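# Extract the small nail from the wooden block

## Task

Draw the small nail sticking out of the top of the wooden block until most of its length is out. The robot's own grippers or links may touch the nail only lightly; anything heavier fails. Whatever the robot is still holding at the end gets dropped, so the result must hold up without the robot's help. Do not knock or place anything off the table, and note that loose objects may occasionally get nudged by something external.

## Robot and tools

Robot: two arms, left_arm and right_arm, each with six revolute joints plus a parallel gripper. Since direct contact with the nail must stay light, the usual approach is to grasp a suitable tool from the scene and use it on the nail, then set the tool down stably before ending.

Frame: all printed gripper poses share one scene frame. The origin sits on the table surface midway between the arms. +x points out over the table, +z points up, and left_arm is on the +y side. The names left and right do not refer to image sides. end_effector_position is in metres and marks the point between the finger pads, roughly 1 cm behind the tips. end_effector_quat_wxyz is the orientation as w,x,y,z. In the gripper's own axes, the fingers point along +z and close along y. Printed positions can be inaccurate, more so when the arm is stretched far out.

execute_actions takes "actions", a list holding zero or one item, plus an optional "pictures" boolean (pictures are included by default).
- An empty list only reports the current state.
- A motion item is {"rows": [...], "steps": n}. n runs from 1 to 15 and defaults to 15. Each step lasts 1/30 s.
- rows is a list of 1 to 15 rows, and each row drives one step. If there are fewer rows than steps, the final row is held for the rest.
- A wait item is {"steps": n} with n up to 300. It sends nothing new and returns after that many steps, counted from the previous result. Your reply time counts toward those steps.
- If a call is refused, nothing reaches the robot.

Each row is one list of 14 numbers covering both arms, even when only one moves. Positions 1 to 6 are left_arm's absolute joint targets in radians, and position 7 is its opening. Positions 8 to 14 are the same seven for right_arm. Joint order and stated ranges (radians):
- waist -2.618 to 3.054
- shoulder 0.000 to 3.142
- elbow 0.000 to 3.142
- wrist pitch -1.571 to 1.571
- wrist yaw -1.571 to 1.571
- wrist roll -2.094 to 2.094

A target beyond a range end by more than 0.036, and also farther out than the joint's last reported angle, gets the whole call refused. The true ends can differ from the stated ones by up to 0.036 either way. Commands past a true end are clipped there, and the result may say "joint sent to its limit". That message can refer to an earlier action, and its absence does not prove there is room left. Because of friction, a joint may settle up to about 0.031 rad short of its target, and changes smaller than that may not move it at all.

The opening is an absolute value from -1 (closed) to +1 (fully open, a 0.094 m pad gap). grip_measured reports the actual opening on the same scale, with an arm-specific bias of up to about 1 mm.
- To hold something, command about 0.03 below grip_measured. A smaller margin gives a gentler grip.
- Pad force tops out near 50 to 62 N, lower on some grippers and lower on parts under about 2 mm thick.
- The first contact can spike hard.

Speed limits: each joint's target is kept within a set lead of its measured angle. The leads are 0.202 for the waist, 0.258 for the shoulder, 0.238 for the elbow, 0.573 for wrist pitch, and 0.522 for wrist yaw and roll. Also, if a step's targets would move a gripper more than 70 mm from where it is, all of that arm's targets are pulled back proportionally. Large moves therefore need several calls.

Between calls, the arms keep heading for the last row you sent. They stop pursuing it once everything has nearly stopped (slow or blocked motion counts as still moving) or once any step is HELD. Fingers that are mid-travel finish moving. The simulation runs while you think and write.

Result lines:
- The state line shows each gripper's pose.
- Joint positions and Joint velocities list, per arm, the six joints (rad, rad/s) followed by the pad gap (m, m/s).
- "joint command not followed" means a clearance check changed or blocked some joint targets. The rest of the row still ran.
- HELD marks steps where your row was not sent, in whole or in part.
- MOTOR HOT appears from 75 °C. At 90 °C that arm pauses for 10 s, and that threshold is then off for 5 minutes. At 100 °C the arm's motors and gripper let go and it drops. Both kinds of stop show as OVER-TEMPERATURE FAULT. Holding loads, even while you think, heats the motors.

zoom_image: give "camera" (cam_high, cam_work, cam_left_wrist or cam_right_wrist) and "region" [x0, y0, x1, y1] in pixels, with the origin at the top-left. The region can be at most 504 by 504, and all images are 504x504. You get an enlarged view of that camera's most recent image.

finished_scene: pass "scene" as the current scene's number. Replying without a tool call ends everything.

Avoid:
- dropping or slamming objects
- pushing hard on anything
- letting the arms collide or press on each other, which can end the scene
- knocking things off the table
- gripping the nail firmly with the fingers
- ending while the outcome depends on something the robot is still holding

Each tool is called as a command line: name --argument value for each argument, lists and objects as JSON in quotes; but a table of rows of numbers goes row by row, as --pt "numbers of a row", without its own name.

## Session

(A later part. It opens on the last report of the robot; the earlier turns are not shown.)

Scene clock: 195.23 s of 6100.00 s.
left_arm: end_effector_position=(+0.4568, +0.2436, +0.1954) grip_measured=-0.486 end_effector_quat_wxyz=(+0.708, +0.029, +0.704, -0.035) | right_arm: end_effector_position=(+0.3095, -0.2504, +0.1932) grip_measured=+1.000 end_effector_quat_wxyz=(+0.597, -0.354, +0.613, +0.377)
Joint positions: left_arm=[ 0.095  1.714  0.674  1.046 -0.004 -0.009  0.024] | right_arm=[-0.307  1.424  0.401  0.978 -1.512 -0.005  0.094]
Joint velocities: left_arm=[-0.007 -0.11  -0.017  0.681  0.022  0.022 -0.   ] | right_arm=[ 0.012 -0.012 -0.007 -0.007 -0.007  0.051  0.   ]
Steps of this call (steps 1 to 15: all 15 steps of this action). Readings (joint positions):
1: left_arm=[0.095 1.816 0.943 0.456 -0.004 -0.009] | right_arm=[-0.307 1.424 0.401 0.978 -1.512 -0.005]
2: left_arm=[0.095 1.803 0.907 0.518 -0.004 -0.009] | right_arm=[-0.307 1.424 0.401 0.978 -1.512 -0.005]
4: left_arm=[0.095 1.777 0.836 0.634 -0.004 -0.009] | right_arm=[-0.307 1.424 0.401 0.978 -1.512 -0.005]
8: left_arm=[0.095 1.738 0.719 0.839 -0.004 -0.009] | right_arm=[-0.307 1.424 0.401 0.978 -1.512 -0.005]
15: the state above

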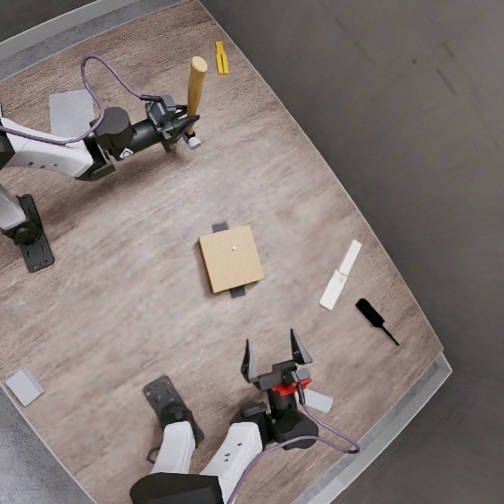

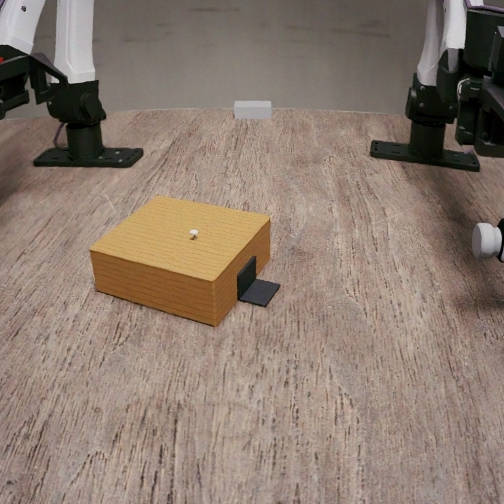

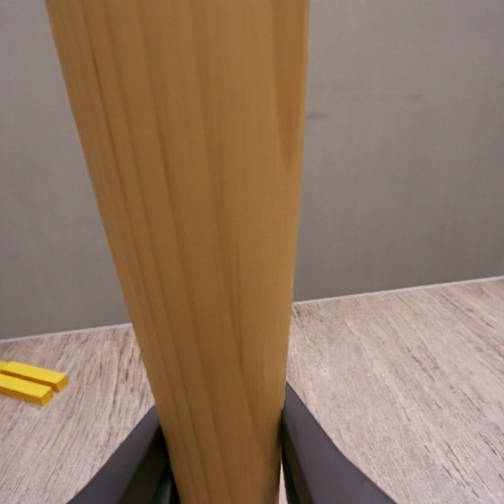

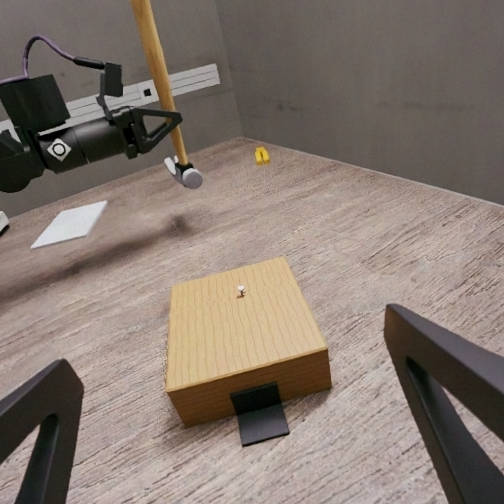

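execute_actions --actions '[{"rows":[[0.1,1.70,0.76,1.1,0,0,-0.55,-0.31,1.41,0.41,1.0,-1.52,0,1],[0.1,1.70,0.82,1.0,0,-0.03,-0.55,-0.31,1.41,0.41,1.0,-1.52,0,1],[0.08,1.70,0.88,0.92,0,-0.06,-0.55,-0.31,1.41,0.41,1.0,-1.52,0,1],[0.04,1.70,0.93,0.86,-0.02,-0.09,-0.55,-0.31,1.41,0.41,1.0,-1.52,0,1],[-0.02,1.71,0.96,0.84,-0.05,-0.12,-0.55,-0.31,1.41,0.41,1.0,-1.52,0,1],[-0.09,1.72,0.99,0.82,-0.10,-0.15,-0.55,-0.31,1.41,0.41,1.0,-1.52,0,1],[-0.16,1.74,1.02,0.80,-0.15,-0.18,-0.55,-0.31,1.41,0.41,1.0,-1.52,0,1],[-0.23,1.76,1.05,0.79,-0.20,-0.21,-0.55,-0.31,1.41,0.41,1.0,-1.52,0,1],[-0.30,1.78,1.08,0.78,-0.25,-0.24,-0.55,-0.31,1.41,0.41,1.0,-1.52,0,1],[-0.37,1.80,1.11,0.77,-0.30,-0.27,-0.55,-0.31,1.41,0.41,1.0,-1.52,0,1],[-0.44,1.82,1.14,0.76,-0.35,-0.30,-0.55,-0.31,1.41,0.41,1.0,-1.52,0,1],[-0.51,1.84,1.17,0.75,-0.40,-0.32,-0.55,-0.31,1.41,0.41,1.0,-1.52,0,1],[-0.58,1.86,1.20,0.74,-0.45,-0.34,-0.55,-0.31,1.41,0.41,1.0,-1.52,0,1],[-0.65,1.87,1.23,0.73,-0.50,-0.36,-0.55,-0.31,1.41,0.41,1.0,-1.52,0,1],[-0.72,1.88,1.25,0.72,-0.55,-0.38,-0.55,-0.31,1.41,0.41,1.0,-1.52,0,1]],"steps":15}]' --pictures false

execute_actions --actions '[{"rows":[[-0.79,1.89,1.26,0.70,-0.61,-0.41,-0.55,-0.31,1.41,0.41,1.0,-1.52,0,1]],"steps":15}]'

Scene clock: 205.87 s of 6100.00 s.
left_arm: end_effector_position=(+0.4802, +0.0385, +0.2309) grip_measured=-0.486 end_effector_quat_wxyz=(+0.669, +0.006, +0.726, -0.158) | right_arm: end_effector_position=(+0.3095, -0.2504, +0.1932) grip_measured=+1.000 end_effector_quat_wxyz=(+0.597, -0.354, +0.613, +0.377)
Joint positions: left_arm=[-0.369  1.873  1.132  0.685 -0.317 -0.242  0.024] | right_arm=[-0.307  1.424  0.401  0.978 -1.512 -0.005  0.094]
Joint velocities: left_arm=[-1.477  0.53   0.75  -0.447 -1.165 -0.696  0.001] | right_arm=[ 0.017 -0.017  0.002  0.007 -0.037 -0.007  0.   ]
Steps of this call (steps 1 to 30: the robot went on to your last target; steps 31 to 90: nothing new was sent; then 7.13 s passed at rest; steps 91 to 105: all 15 steps of this action). Readings (joint positions):
91: left_arm=[0.095 1.698 0.679 1.141 -0.004 -0.009] | right_arm=[-0.307 1.424 0.401 0.978 -1.512 -0.005]
92: left_arm=[0.095 1.700 0.700 1.100 -0.004 -0.011] | right_arm=[-0.307 1.424 0.401 0.978 -1.512 -0.005]
94: left_arm=[0.091 1.716 0.782 0.975 -0.008 -0.028] | right_arm=[-0.307 1.424 0.401 0.978 -1.512 -0.005]
98: left_arm=[-0.016 1.750 0.925 0.819 -0.094 -0.085] | right_arm=[-0.307 1.424 0.401 0.978 -1.512 -0.005]
105: the state above

Scene clock: 206.37 s of 6100.00 s.
left_arm: end_effector_position=(+0.3491, -0.1367, +0.2193) grip_measured=-0.487 end_effector_quat_wxyz=(+0.617, +0.051, +0.741, -0.260) | right_arm: end_effector_position=(+0.3095, -0.2504, +0.1932) grip_measured=+1.000 end_effector_quat_wxyz=(+0.597, -0.354, +0.613, +0.377)
Joint positions: left_arm=[-0.824  1.926  1.211  0.594 -0.542 -0.393  0.024] | right_arm=[-0.307  1.424  0.401  0.978 -1.512 -0.005  0.094]
Joint velocities: left_arm=[ 0.286 -0.012  0.017 -0.037 -0.286 -0.037  0.001] | right_arm=[-0.017  0.007  0.007  0.022  0.007 -0.051  0.   ]
Steps of this call (steps 1 to 15: all 15 steps of this action). Readings (joint positions):
1: left_arm=[-0.423 1.890 1.155 0.668 -0.357 -0.265] | right_arm=[-0.307 1.424 0.401 0.978 -1.512 -0.005]
2: left_arm=[-0.476 1.904 1.173 0.655 -0.395 -0.285] | right_arm=[-0.307 1.424 0.401 0.978 -1.512 -0.005]
4: left_arm=[-0.580 1.918 1.189 0.634 -0.446 -0.315] | right_arm=[-0.307 1.424 0.401 0.978 -1.512 -0.005]
8: left_arm=[-0.769 1.926 1.197 0.598 -0.508 -0.358] | right_arm=[-0.307 1.424 0.401 0.978 -1.512 -0.005]
15: the state above

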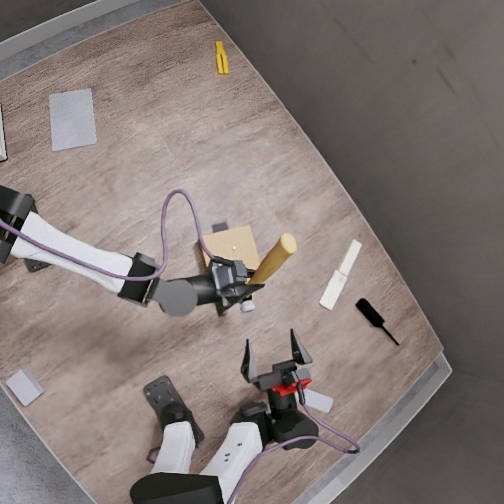

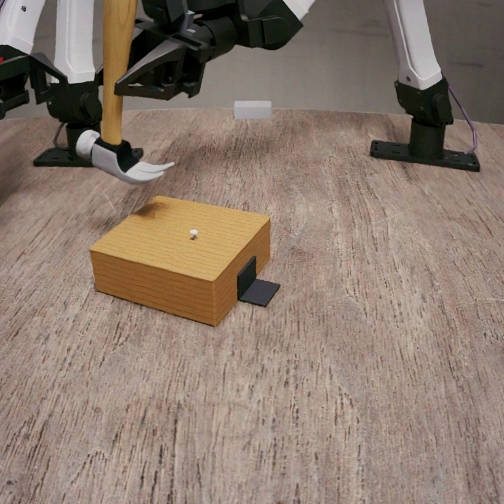

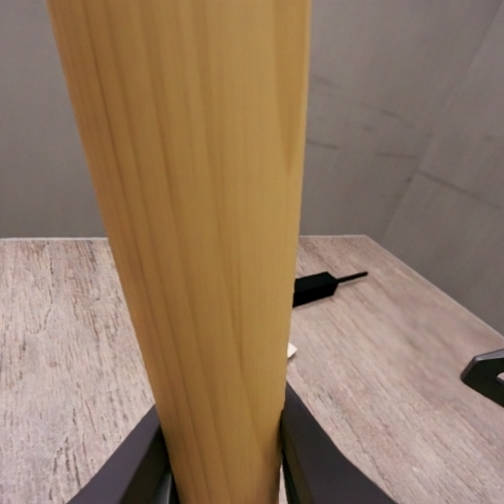

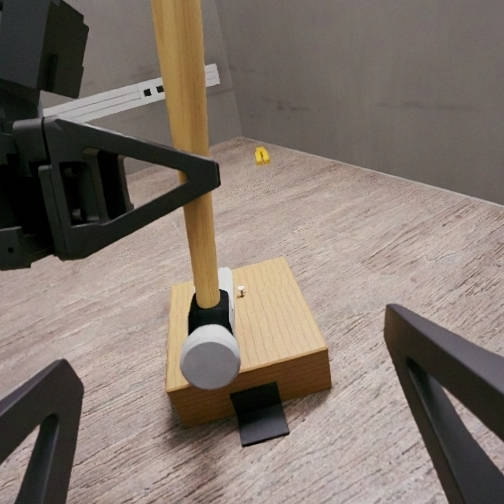

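execute_actions --actions '[{"rows":[[-0.79,1.91,1.24,0.70,-0.61,-0.41,-0.55,-0.31,1.41,0.41,1.0,-1.52,0,1]],"steps":8}]'

zoom_image --camera "cam_work" --region '[40, 0, 300, 260]'

Scene clock: 213.37 s of 6100.00 s.
left_arm: end_effector_position=(+0.3682, -0.1145, +0.2198) grip_measured=-0.487 end_effector_quat_wxyz=(+0.630, +0.019, +0.741, -0.232) | right_arm: end_effector_position=(+0.3095, -0.2504, +0.1932) grip_measured=+1.000 end_effector_quat_wxyz=(+0.597, -0.354, +0.613, +0.377)
Joint positions: left_arm=[-0.787  1.926  1.211  0.594 -0.594 -0.394  0.024] | right_arm=[-0.307  1.424  0.401  0.978 -1.512 -0.005  0.094]
Joint velocities: left_arm=[ 0.012  0.002  0.007  0.037 -0.022  0.051 -0.001] | right_arm=[-0.007  0.002  0.002 -0.051 -0.022 -0.051  0.   ]
Steps of this call (steps 1 to 30: the robot went on to your last target; steps 31 to 90: nothing new was sent; then 3.73 s passed at rest; steps 91 to 98: all 8 steps of this action). Readings (joint positions):
91: left_arm=[-0.787 1.926 1.211 0.594 -0.594 -0.394] | right_arm=[-0.307 1.424 0.401 0.978 -1.512 -0.005]
92: left_arm=[-0.787 1.926 1.211 0.594 -0.594 -0.394] | right_arm=[-0.307 1.424 0.401 0.978 -1.512 -0.005]
94: left_arm=[-0.787 1.926 1.211 0.594 -0.594 -0.394] | right_arm=[-0.307 1.424 0.401 0.978 -1.512 -0.005]
98: the state above

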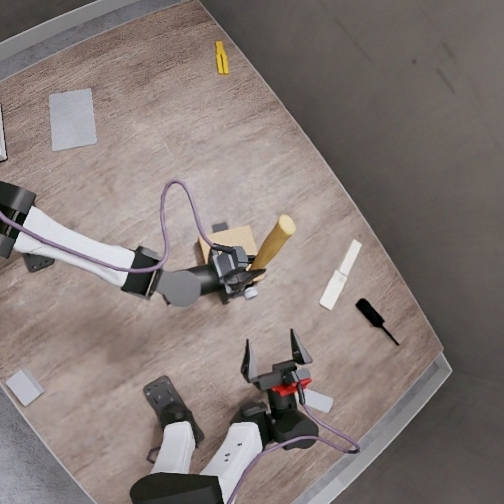

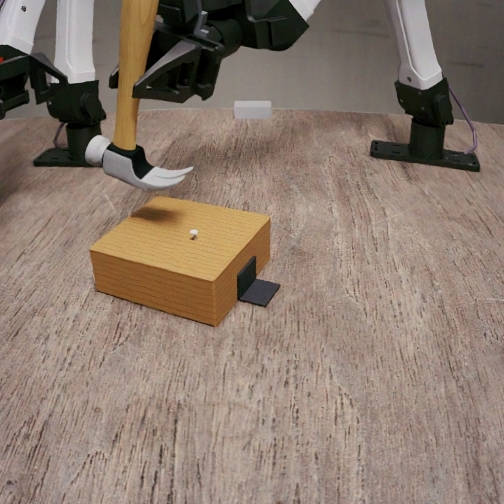

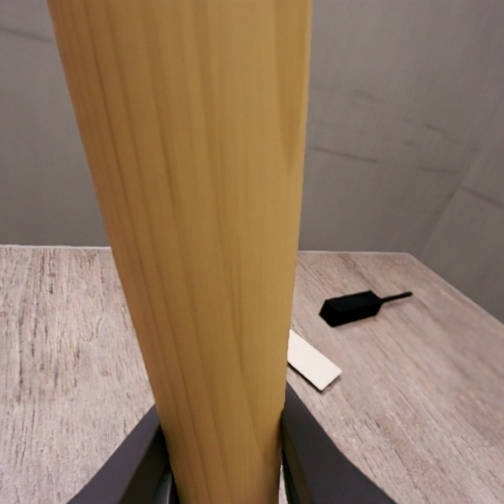

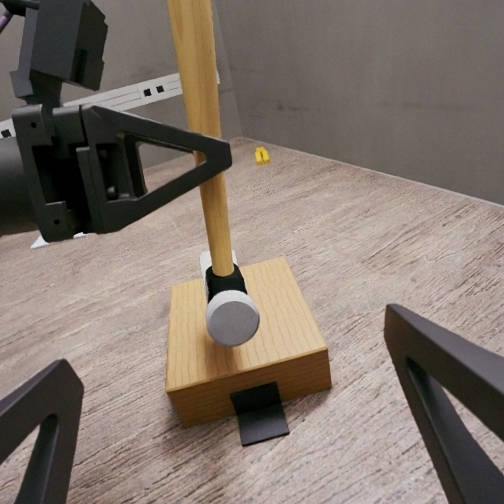

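Region (40, 0, 300, 260) of cam_work's 504x504 image, scaled by 1.938, with more detail than that image has.

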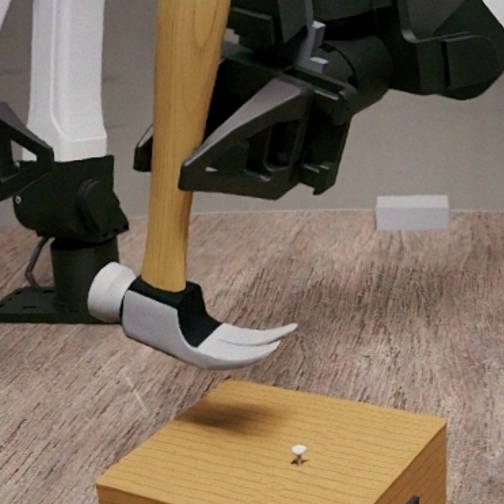

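execute_actions --actions '[{"rows":[[-0.78,1.92,1.21,0.73,-0.59,-0.42,-0.55,-0.31,1.41,0.41,1.0,-1.52,0,1],[-0.775,1.93,1.20,0.76,-0.59,-0.43,-0.55,-0.31,1.41,0.41,1.0,-1.52,0,1],[-0.77,1.94,1.19,0.78,-0.59,-0.44,-0.55,-0.31,1.41,0.41,1.0,-1.52,0,1],[-0.765,1.95,1.18,0.80,-0.59,-0.45,-0.55,-0.31,1.41,0.41,1.0,-1.52,0,1],[-0.76,1.96,1.17,0.82,-0.59,-0.46,-0.55,-0.31,1.41,0.41,1.0,-1.52,0,1],[-0.755,1.97,1.16,0.84,-0.59,-0.47,-0.55,-0.31,1.41,0.41,1.0,-1.52,0,1],[-0.75,1.98,1.15,0.86,-0.59,-0.48,-0.55,-0.31,1.41,0.41,1.0,-1.52,0,1],[-0.75,1.99,1.14,0.88,-0.59,-0.49,-0.55,-0.31,1.41,0.41,1.0,-1.52,0,1],[-0.75,2.0,1.13,0.90,-0.59,-0.49,-0.55,-0.31,1.41,0.41,1.0,-1.52,0,1],[-0.75,2.0,1.12,0.92,-0.59,-0.49,-0.55,-0.31,1.41,0.41,1.0,-1.52,0,1],[-0.75,2.0,1.11,0.93,-0.59,-0.49,-0.55,-0.31,1.41,0.41,1.0,-1.52,0,1]],"steps":15}]'

zoom_image --camera "cam_work" --region '[60, 60, 300, 300]'

Scene clock: 218.33 s of 6100.00 s.
left_arm: end_effector_position=(+0.3772, -0.1010, +0.1748) grip_measured=-0.487 end_effector_quat_wxyz=(+0.628, -0.020, +0.736, -0.251) | right_arm: end_effector_position=(+0.3095, -0.2504, +0.1932) grip_measured=+1.000 end_effector_quat_wxyz=(+0.597, -0.354, +0.613, +0.377)
Joint positions: left_arm=[-0.759  2.015  1.112  0.8   -0.591 -0.464  0.024] | right_arm=[-0.307  1.424  0.401  0.978 -1.512 -0.005  0.094]
Joint velocities: left_arm=[-0.007 -0.002 -0.042  0.154  0.066 -0.007 -0.   ] | right_arm=[-0.012 -0.007  0.002 -0.022 -0.066 -0.037  0.   ]
Steps of this call (steps 1 to 15: the robot went on to your last target; steps 16 to 90: nothing new was sent; then 1.47 s passed at rest; steps 91 to 105: all 15 steps of this action). Readings (joint positions):
91: left_arm=[-0.787 1.927 1.211 0.595 -0.594 -0.395] | right_arm=[-0.307 1.424 0.401 0.978 -1.512 -0.005]
92: left_arm=[-0.787 1.931 1.210 0.603 -0.594 -0.398] | right_arm=[-0.307 1.424 0.401 0.978 -1.512 -0.005]
94: left_arm=[-0.786 1.942 1.199 0.634 -0.594 -0.409] | right_arm=[-0.307 1.424 0.401 0.978 -1.512 -0.005]
98: left_arm=[-0.773 1.983 1.161 0.701 -0.591 -0.439] | right_arm=[-0.307 1.424 0.401 0.978 -1.512 -0.005]
105: the state above

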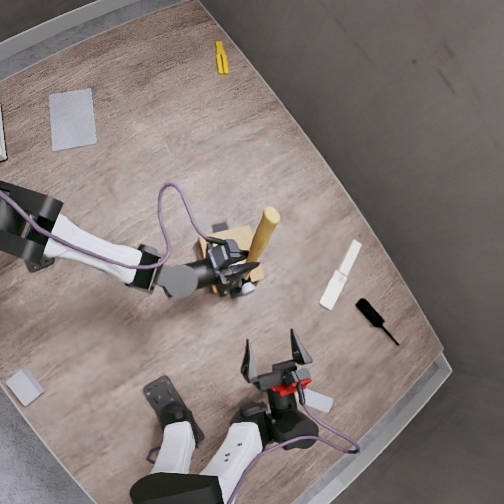

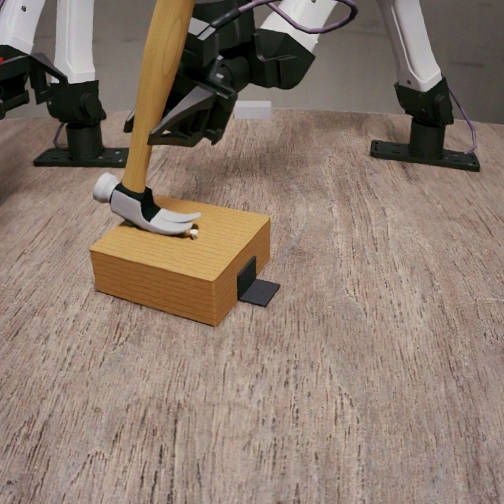

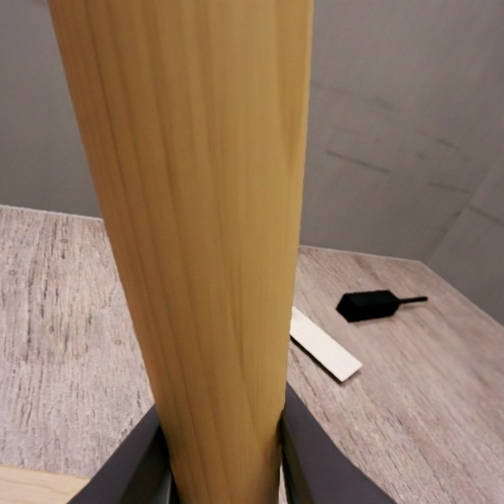

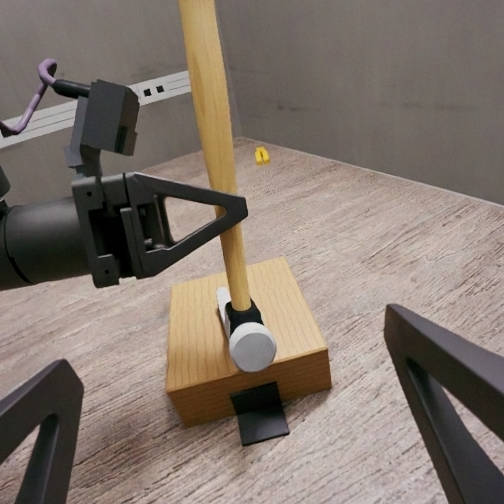

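Region (60, 60, 300, 300) of cam_work's 504x504 image, scaled by 2.100, with more detail than that image has.

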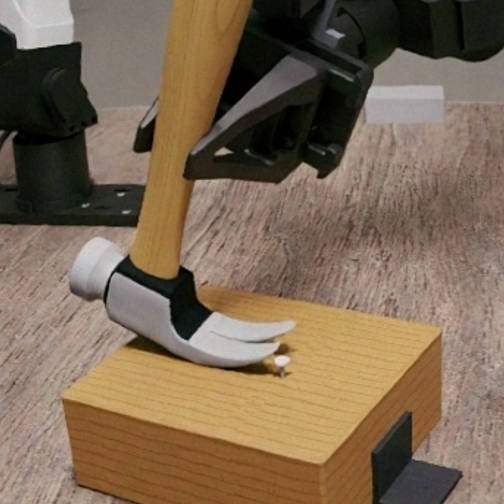

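execute_actions --actions '[]'

zoom_image --camera "cam_work" --region '[100, 140, 260, 300]'

Scene clock: 219.67 s of 6100.00 s.
left_arm: end_effector_position=(+0.3769, -0.1006, +0.1748) grip_measured=-0.487 end_effector_quat_wxyz=(+0.628, -0.022, +0.735, -0.254) | right_arm: end_effector_position=(+0.3095, -0.2504, +0.1932) grip_measured=+1.000 end_effector_quat_wxyz=(+0.597, -0.354, +0.613, +0.377)
Joint positions: left_arm=[-0.759  2.015  1.109  0.807 -0.591 -0.469  0.024] | right_arm=[-0.307  1.424  0.401  0.978 -1.512 -0.005  0.094]
Joint velocities: left_arm=[-0.007 -0.007 -0.022 -0.037  0.051 -0.007  0.001] | right_arm=[ 0.012 -0.007 -0.007  0.051 -0.007  0.051  0.   ]
Steps of this call (steps 1 to 15: the robot went on to your last target; steps 16 to 40: nothing new was sent). Readings (joint positions):
1: left_arm=[-0.759 2.015 1.111 0.803 -0.591 -0.465] | right_arm=[-0.307 1.424 0.401 0.978 -1.512 -0.005]
2: left_arm=[-0.759 2.015 1.110 0.804 -0.591 -0.465] | right_arm=[-0.307 1.424 0.401 0.978 -1.512 -0.005]
4: left_arm=[-0.759 2.015 1.109 0.806 -0.591 -0.466] | right_arm=[-0.307 1.424 0.401 0.978 -1.512 -0.005]
8: left_arm=[-0.759 2.015 1.109 0.807 -0.591 -0.468] | right_arm=[-0.307 1.424 0.401 0.978 -1.512 -0.005]
40: the state above
All arms were judged still, so your last target was given up. Only a new action makes them travel on or press farther. Fingers that are still opening or closing keep moving.

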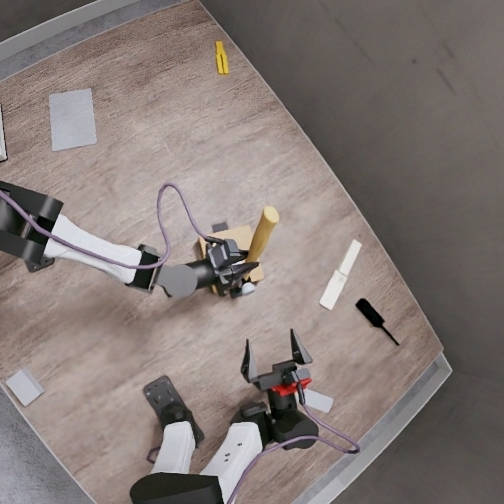

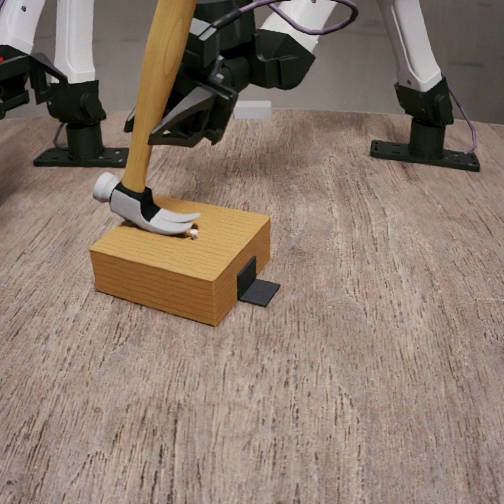

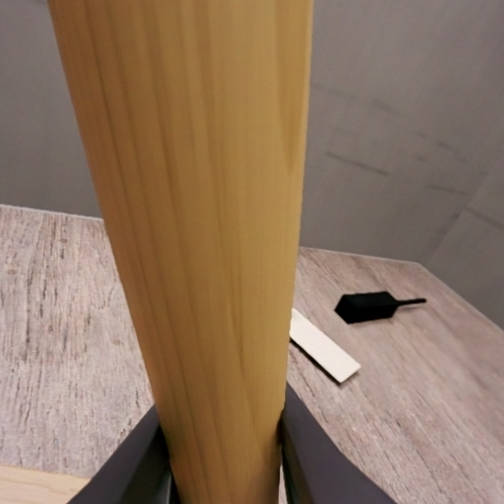

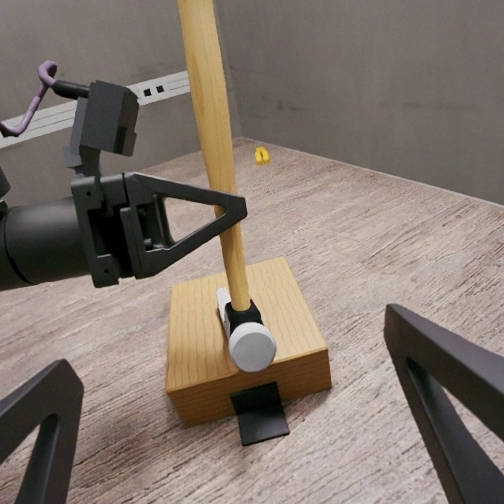

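Region (100, 140, 260, 300) of cam_work's 504x504 image, scaled by 3.150, with more detail than that image has.

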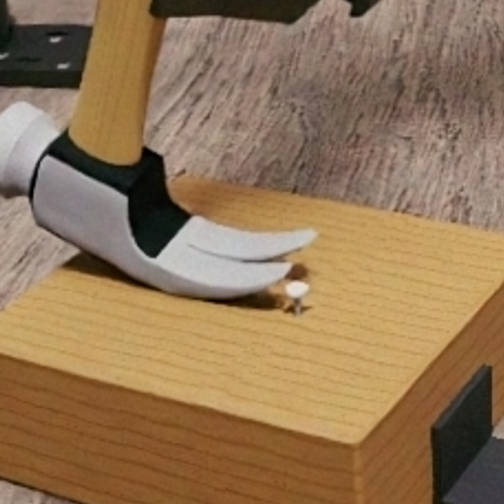

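execute_actions --actions '[{"rows":[[-0.775,2.02,1.15,0.93,-0.605,-0.49,-0.55,-0.31,1.41,0.41,1.0,-1.52,0,1],[-0.78,2.025,1.17,0.93,-0.61,-0.49,-0.55,-0.31,1.41,0.41,1.0,-1.52,0,1],[-0.785,2.03,1.185,0.925,-0.615,-0.49,-0.55,-0.31,1.41,0.41,1.0,-1.52,0,1],[-0.79,2.04,1.20,0.92,-0.62,-0.49,-0.55,-0.31,1.41,0.41,1.0,-1.52,0,1],[-0.795,2.05,1.21,0.915,-0.625,-0.49,-0.55,-0.31,1.41,0.41,1.0,-1.52,0,1],[-0.80,2.06,1.22,0.91,-0.63,-0.49,-0.55,-0.31,1.41,0.41,1.0,-1.52,0,1],[-0.80,2.07,1.225,0.91,-0.635,-0.49,-0.55,-0.31,1.41,0.41,1.0,-1.52,0,1]],"steps":15}]'

zoom_image --camera "cam_work" --region '[80, 140, 240, 300]'

Scene clock: 230.50 s of 6100.00 s.
left_arm: end_effector_position=(+0.3766, -0.1215, +0.1748) grip_measured=-0.487 end_effector_quat_wxyz=(+0.634, -0.027, +0.728, -0.260) | right_arm: end_effector_position=(+0.3095, -0.2504, +0.1932) grip_measured=+1.000 end_effector_quat_wxyz=(+0.597, -0.354, +0.613, +0.377)
Joint positions: left_arm=[-0.789  2.079  1.184  0.82  -0.625 -0.469  0.024] | right_arm=[-0.307  1.424  0.401  0.978 -1.512 -0.005  0.094]
Joint velocities: left_arm=[-0.017  0.007  0.002 -0.037  0.022 -0.037  0.   ] | right_arm=[-0.017  0.012  0.002  0.095  0.051 -0.081  0.   ]
Steps of this call (steps 1 to 90: nothing new was sent; then 7.33 s passed at rest; steps 91 to 105: all 15 steps of this action). Readings (joint positions):
91: left_arm=[-0.759 2.017 1.109 0.809 -0.592 -0.469] | right_arm=[-0.307 1.424 0.401 0.978 -1.512 -0.005]
92: left_arm=[-0.760 2.021 1.112 0.815 -0.595 -0.469] | right_arm=[-0.307 1.424 0.401 0.978 -1.512 -0.005]
94: left_arm=[-0.763 2.035 1.130 0.816 -0.604 -0.469] | right_arm=[-0.307 1.424 0.401 0.978 -1.512 -0.005]
98: left_arm=[-0.780 2.072 1.176 0.817 -0.619 -0.469] | right_arm=[-0.307 1.424 0.401 0.978 -1.512 -0.005]
105: the state above

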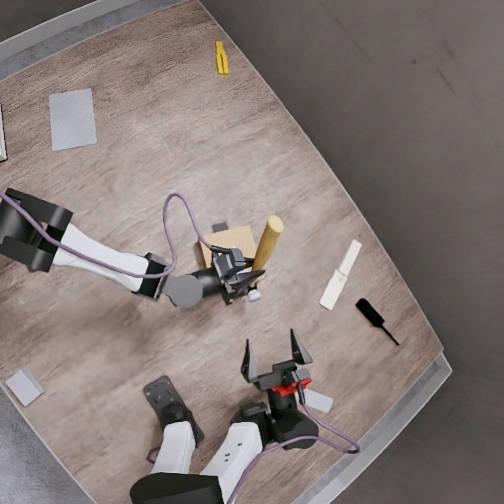

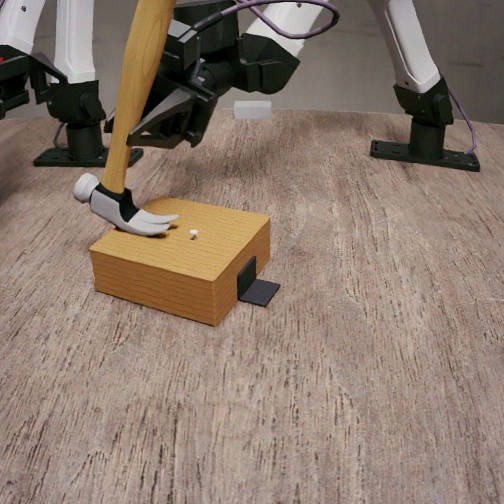

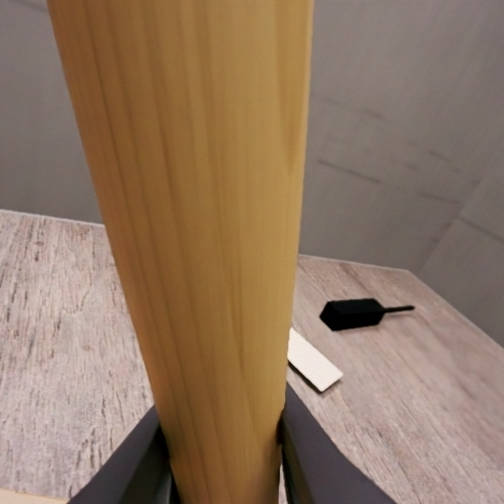

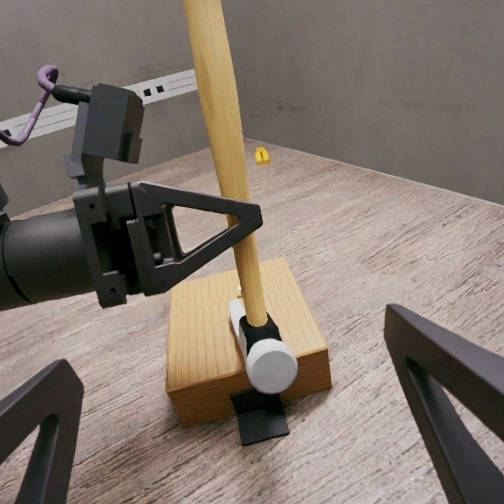

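Region (80, 140, 240, 300) of cam_work's 504x504 image, scaled by 3.150, with more detail than that image has.

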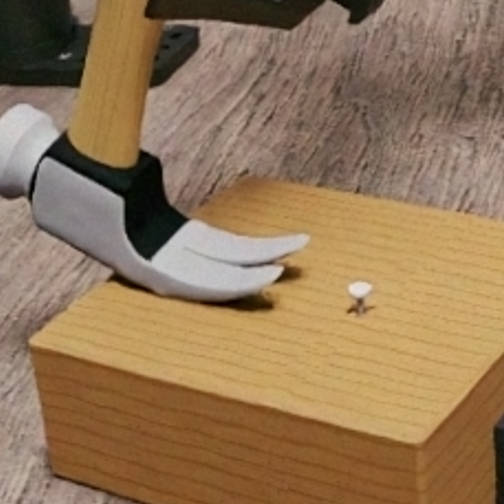

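zoom_image --camera "cam_right_wrist" --region '[190, 250, 330, 400]'

Region (190, 250, 330, 400) of cam_right_wrist's 504x504 image, scaled by 3.360, with more detail than that image has; it fills the left 470 columns of this view, and the rest is white.

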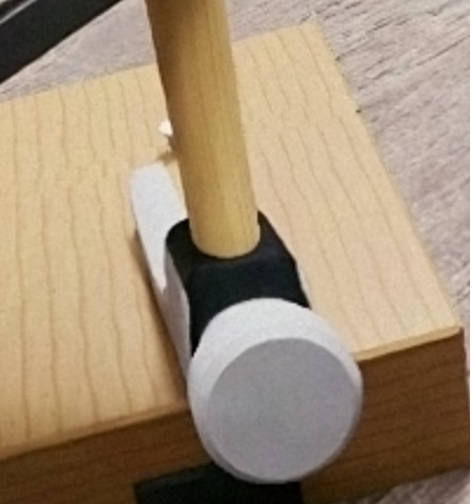

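execute_actions --actions '[]'

Scene clock: 237.77 s of 6100.00 s.
left_arm: end_effector_position=(+0.3766, -0.1215, +0.1748) grip_measured=-0.487 end_effector_quat_wxyz=(+0.634, -0.027, +0.728, -0.260) | right_arm: end_effector_position=(+0.3095, -0.2504, +0.1932) grip_measured=+1.000 end_effector_quat_wxyz=(+0.597, -0.354, +0.613, +0.377)
Joint positions: left_arm=[-0.789  2.079  1.184  0.82  -0.625 -0.469  0.024] | right_arm=[-0.307  1.424  0.401  0.978 -1.512 -0.005  0.094]
Joint velocities: left_arm=[ 0.002  0.007  0.012 -0.051 -0.051  0.051  0.001] | right_arm=[-0.012  0.002 -0.022 -0.051  0.007 -0.037  0.   ]
Steps of this call (steps 1 to 15: the robot went on to your last target; steps 16 to 90: nothing new was sent; then 4.27 s passed at rest). Readings (joint positions):
1: left_arm=[-0.789 2.079 1.184 0.820 -0.625 -0.469] | right_arm=[-0.307 1.424 0.401 0.978 -1.512 -0.005]
2: left_arm=[-0.789 2.079 1.184 0.820 -0.625 -0.469] | right_arm=[-0.307 1.424 0.401 0.978 -1.512 -0.005]
4: left_arm=[-0.789 2.079 1.184 0.820 -0.625 -0.469] | right_arm=[-0.307 1.424 0.401 0.978 -1.512 -0.005]
8: left_arm=[-0.789 2.079 1.184 0.820 -0.625 -0.469] | right_arm=[-0.307 1.424 0.401 0.978 -1.512 -0.005]
90: the state above
All arms were judged still, so your last target was given up. Only a new action makes them travel on or press farther. Fingers that are still opening or closing keep moving.

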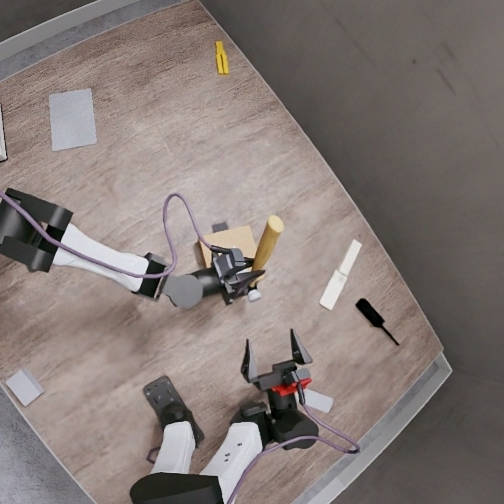

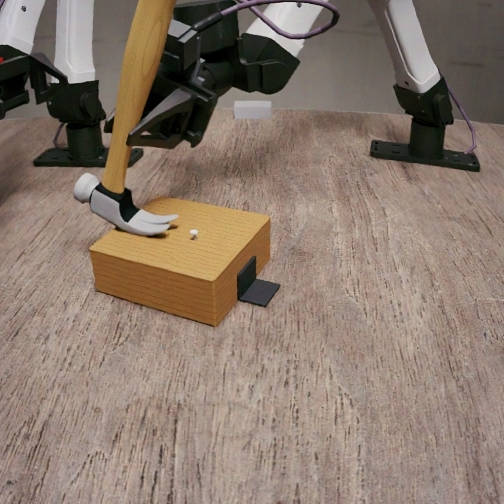

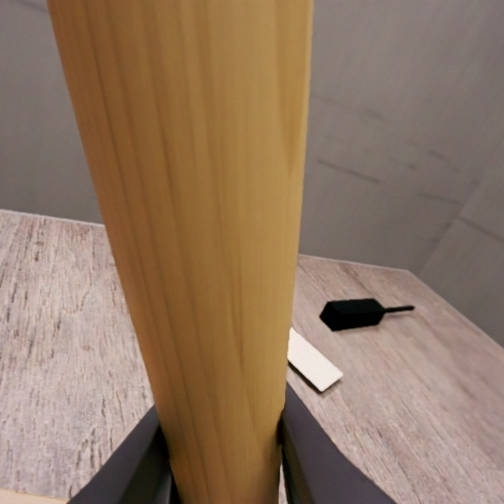

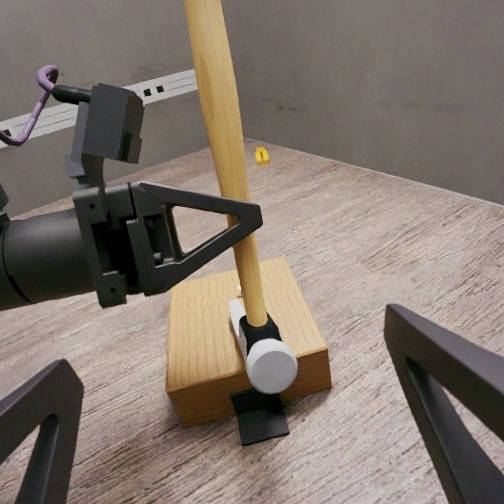

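zoom_image --camera "cam_work" --region '[60, 140, 240, 300]'

zoom_image --camera "cam_right_wrist" --region '[170, 230, 330, 400]'

Region (60, 140, 240, 300) of cam_work's 504x504 image, scaled by 2.800, with more detail than that image has.

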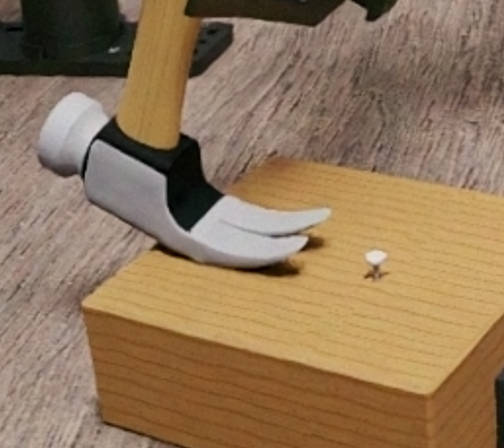

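Region (170, 230, 330, 400) of cam_right_wrist's 504x504 image, scaled by 2.965, with more detail than that image has; it fills the left 474 columns of this view, and the rest is white.

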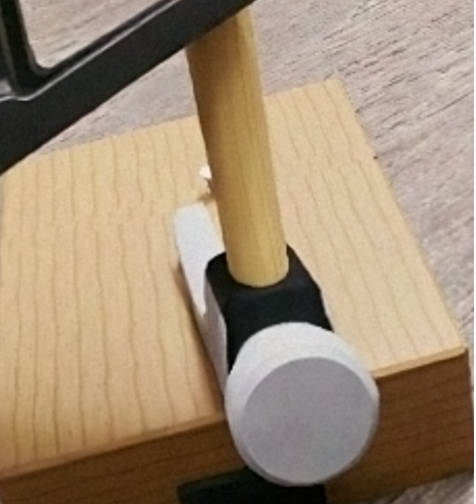

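execute_actions --actions '[{"rows":[[-0.775,2.065,1.18,0.915,-0.61,-0.49,-0.55,-0.31,1.41,0.41,1.0,-1.52,0,1],[-0.765,2.06,1.17,0.92,-0.6,-0.49,-0.55,-0.31,1.41,0.41,1.0,-1.52,0,1],[-0.755,2.055,1.16,0.925,-0.59,-0.49,-0.55,-0.31,1.41,0.41,1.0,-1.52,0,1],[-0.748,2.052,1.15,0.93,-0.582,-0.49,-0.55,-0.31,1.41,0.41,1.0,-1.52,0,1],[-0.745,2.05,1.145,0.93,-0.58,-0.49,-0.55,-0.31,1.41,0.41,1.0,-1.52,0,1]],"steps":15}]'

Scene clock: 248.87 s of 6100.00 s.
left_arm: end_effector_position=(+0.3823, -0.1152, +0.1739) grip_measured=-0.487 end_effector_quat_wxyz=(+0.633, -0.029, +0.722, -0.277) | right_arm: end_effector_position=(+0.3095, -0.2504, +0.1932) grip_measured=+1.000 end_effector_quat_wxyz=(+0.597, -0.354, +0.613, +0.377)
Joint positions: left_arm=[-0.763  2.079  1.158  0.868 -0.58  -0.481  0.024] | right_arm=[-0.307  1.424  0.401  0.978 -1.512 -0.005  0.094]
Joint velocities: left_arm=[ 0.007 -0.012  0.002  0.022  0.007 -0.022 -0.   ] | right_arm=[-0.007 -0.007  0.002 -0.022  0.051  0.022  0.   ]
Steps of this call (steps 1 to 90: nothing new was sent; then 7.60 s passed at rest; steps 91 to 105: all 15 steps of this action). Readings (joint positions):
91: left_arm=[-0.789 2.079 1.184 0.820 -0.625 -0.469] | right_arm=[-0.307 1.424 0.401 0.978 -1.512 -0.005]
92: left_arm=[-0.787 2.079 1.184 0.821 -0.622 -0.469] | right_arm=[-0.307 1.424 0.401 0.978 -1.512 -0.005]
94: left_arm=[-0.781 2.079 1.176 0.832 -0.608 -0.472] | right_arm=[-0.307 1.424 0.401 0.978 -1.512 -0.005]
98: left_arm=[-0.767 2.079 1.161 0.861 -0.586 -0.480] | right_arm=[-0.307 1.424 0.401 0.978 -1.512 -0.005]
105: the state above

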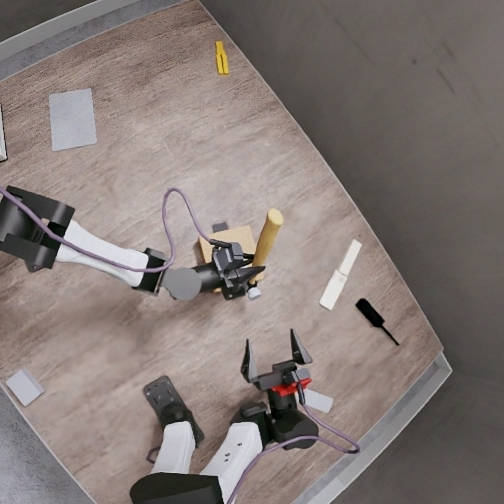

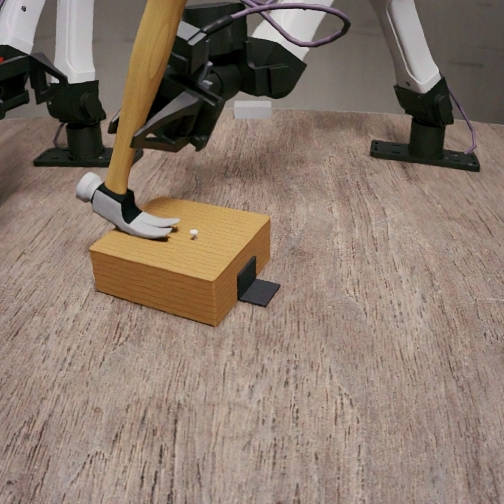

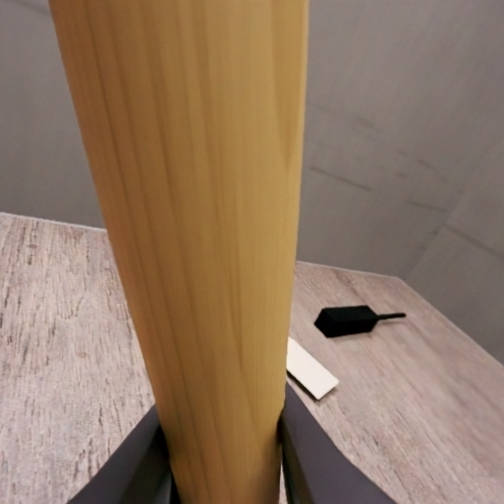

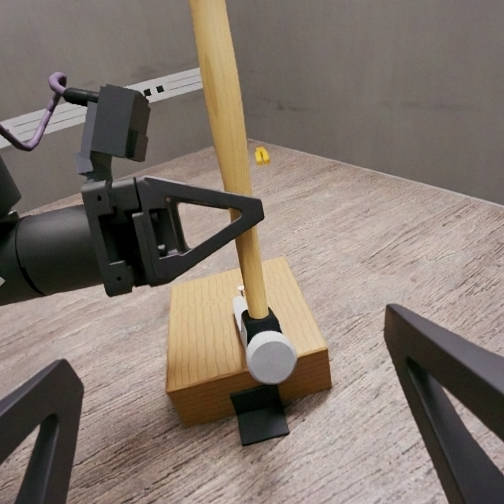

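zoom_image --camera "cam_work" --region '[100, 170, 230, 280]'

zoom_image --camera "cam_right_wrist" --region '[190, 250, 310, 370]'

Region (100, 170, 230, 280) of cam_work's 504x504 image, scaled by 3.877, with more detail than that image has; it fills the top 426 rows of this view, and the rest is white.

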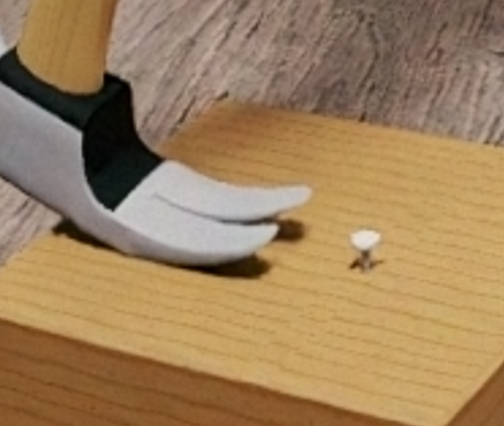

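Region (190, 250, 310, 370) of cam_right_wrist's 504x504 image, scaled by 4.200, with more detail than that image has.

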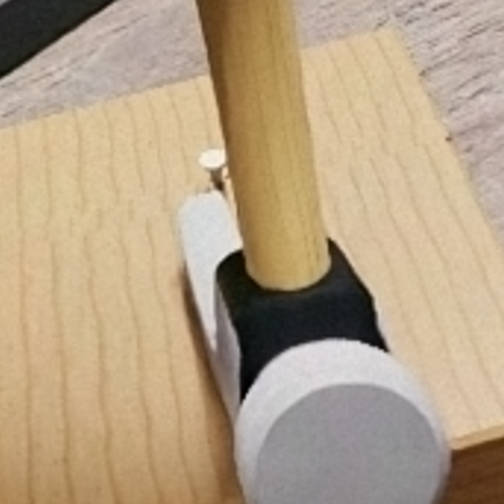

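execute_actions --actions '[{"rows":[[-0.74,2.04,1.135,0.933,-0.575,-0.52,-0.55,-0.31,1.41,0.41,1.0,-1.52,0,1],[-0.734,2.03,1.125,0.937,-0.569,-0.55,-0.55,-0.31,1.41,0.41,1.0,-1.52,0,1],[-0.728,2.025,1.115,0.94,-0.563,-0.58,-0.55,-0.31,1.41,0.41,1.0,-1.52,0,1],[-0.722,2.02,1.105,0.944,-0.557,-0.61,-0.55,-0.31,1.41,0.41,1.0,-1.52,0,1],[-0.716,2.015,1.095,0.947,-0.551,-0.64,-0.55,-0.31,1.41,0.41,1.0,-1.52,0,1],[-0.71,2.01,1.085,0.951,-0.545,-0.67,-0.55,-0.31,1.41,0.41,1.0,-1.52,0,1],[-0.704,2.005,1.075,0.954,-0.539,-0.70,-0.55,-0.31,1.41,0.41,1.0,-1.52,0,1],[-0.698,2.0,1.065,0.958,-0.533,-0.73,-0.55,-0.31,1.41,0.41,1.0,-1.52,0,1],[-0.692,1.992,1.055,0.961,-0.527,-0.76,-0.55,-0.31,1.41,0.41,1.0,-1.52,0,1],[-0.686,1.985,1.045,0.965,-0.52,-0.79,-0.55,-0.31,1.41,0.41,1.0,-1.52,0,1]],"steps":15}]'

Scene clock: 266.23 s of 6100.00 s.
left_arm: end_effector_position=(+0.3923, -0.0792, +0.1719) grip_measured=-0.487 end_effector_quat_wxyz=(+0.593, -0.128, +0.715, -0.349) | right_arm: end_effector_position=(+0.3095, -0.2504, +0.1932) grip_measured=+1.000 end_effector_quat_wxyz=(+0.597, -0.354, +0.613, +0.377)
Joint positions: left_arm=[-0.696  2.015  1.057  0.895 -0.528 -0.74   0.024] | right_arm=[-0.307  1.424  0.401  0.978 -1.512 -0.005  0.094]
Joint velocities: left_arm=[ 0.007 -0.007 -0.007 -0.007  0.037 -0.271 -0.001] | right_arm=[-0.017  0.007  0.027  0.051 -0.037 -0.007  0.   ]
Steps of this call (steps 1 to 15: the robot went on to your last target; steps 16 to 90: nothing new was sent; then 13.87 s passed at rest; steps 91 to 105: all 15 steps of this action). Readings (joint positions):
91: left_arm=[-0.763 2.077 1.157 0.868 -0.579 -0.484] | right_arm=[-0.307 1.424 0.401 0.978 -1.512 -0.005]
92: left_arm=[-0.762 2.074 1.152 0.869 -0.577 -0.492] | right_arm=[-0.307 1.424 0.401 0.978 -1.512 -0.005]
94: left_arm=[-0.755 2.062 1.135 0.871 -0.568 -0.523] | right_arm=[-0.307 1.424 0.401 0.978 -1.512 -0.005]
98: left_arm=[-0.728 2.039 1.096 0.884 -0.547 -0.613] | right_arm=[-0.307 1.424 0.401 0.978 -1.512 -0.005]
105: the state above

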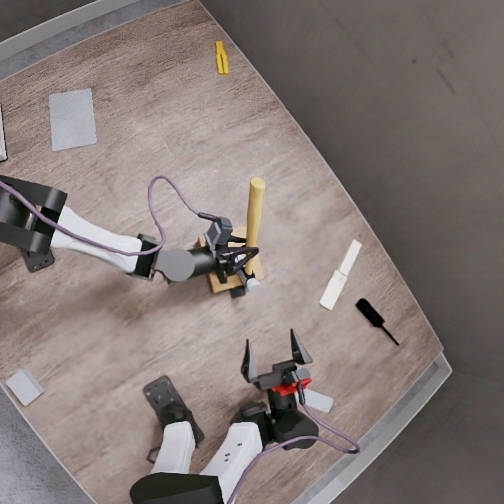

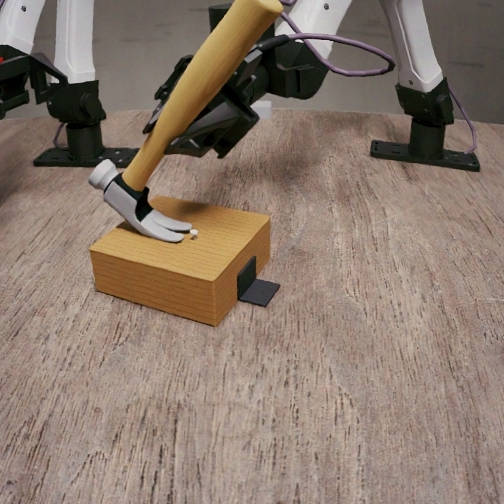

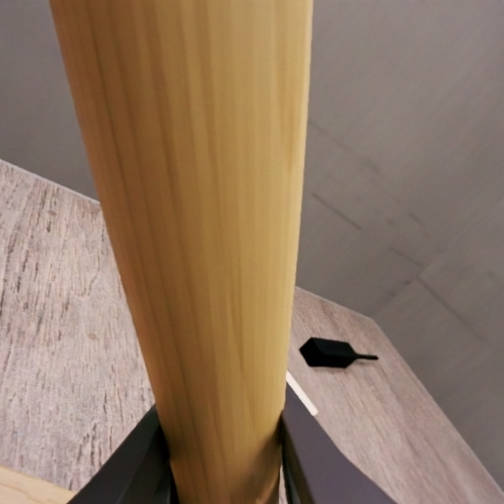

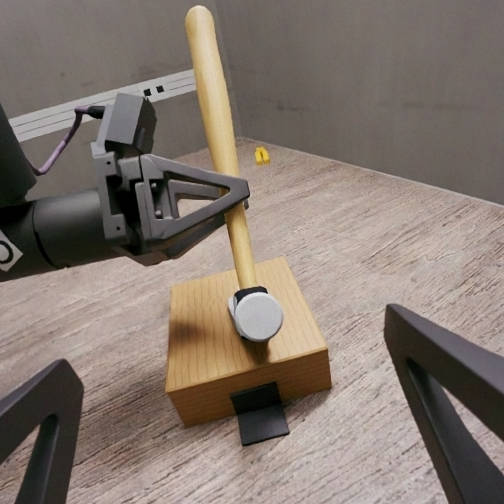

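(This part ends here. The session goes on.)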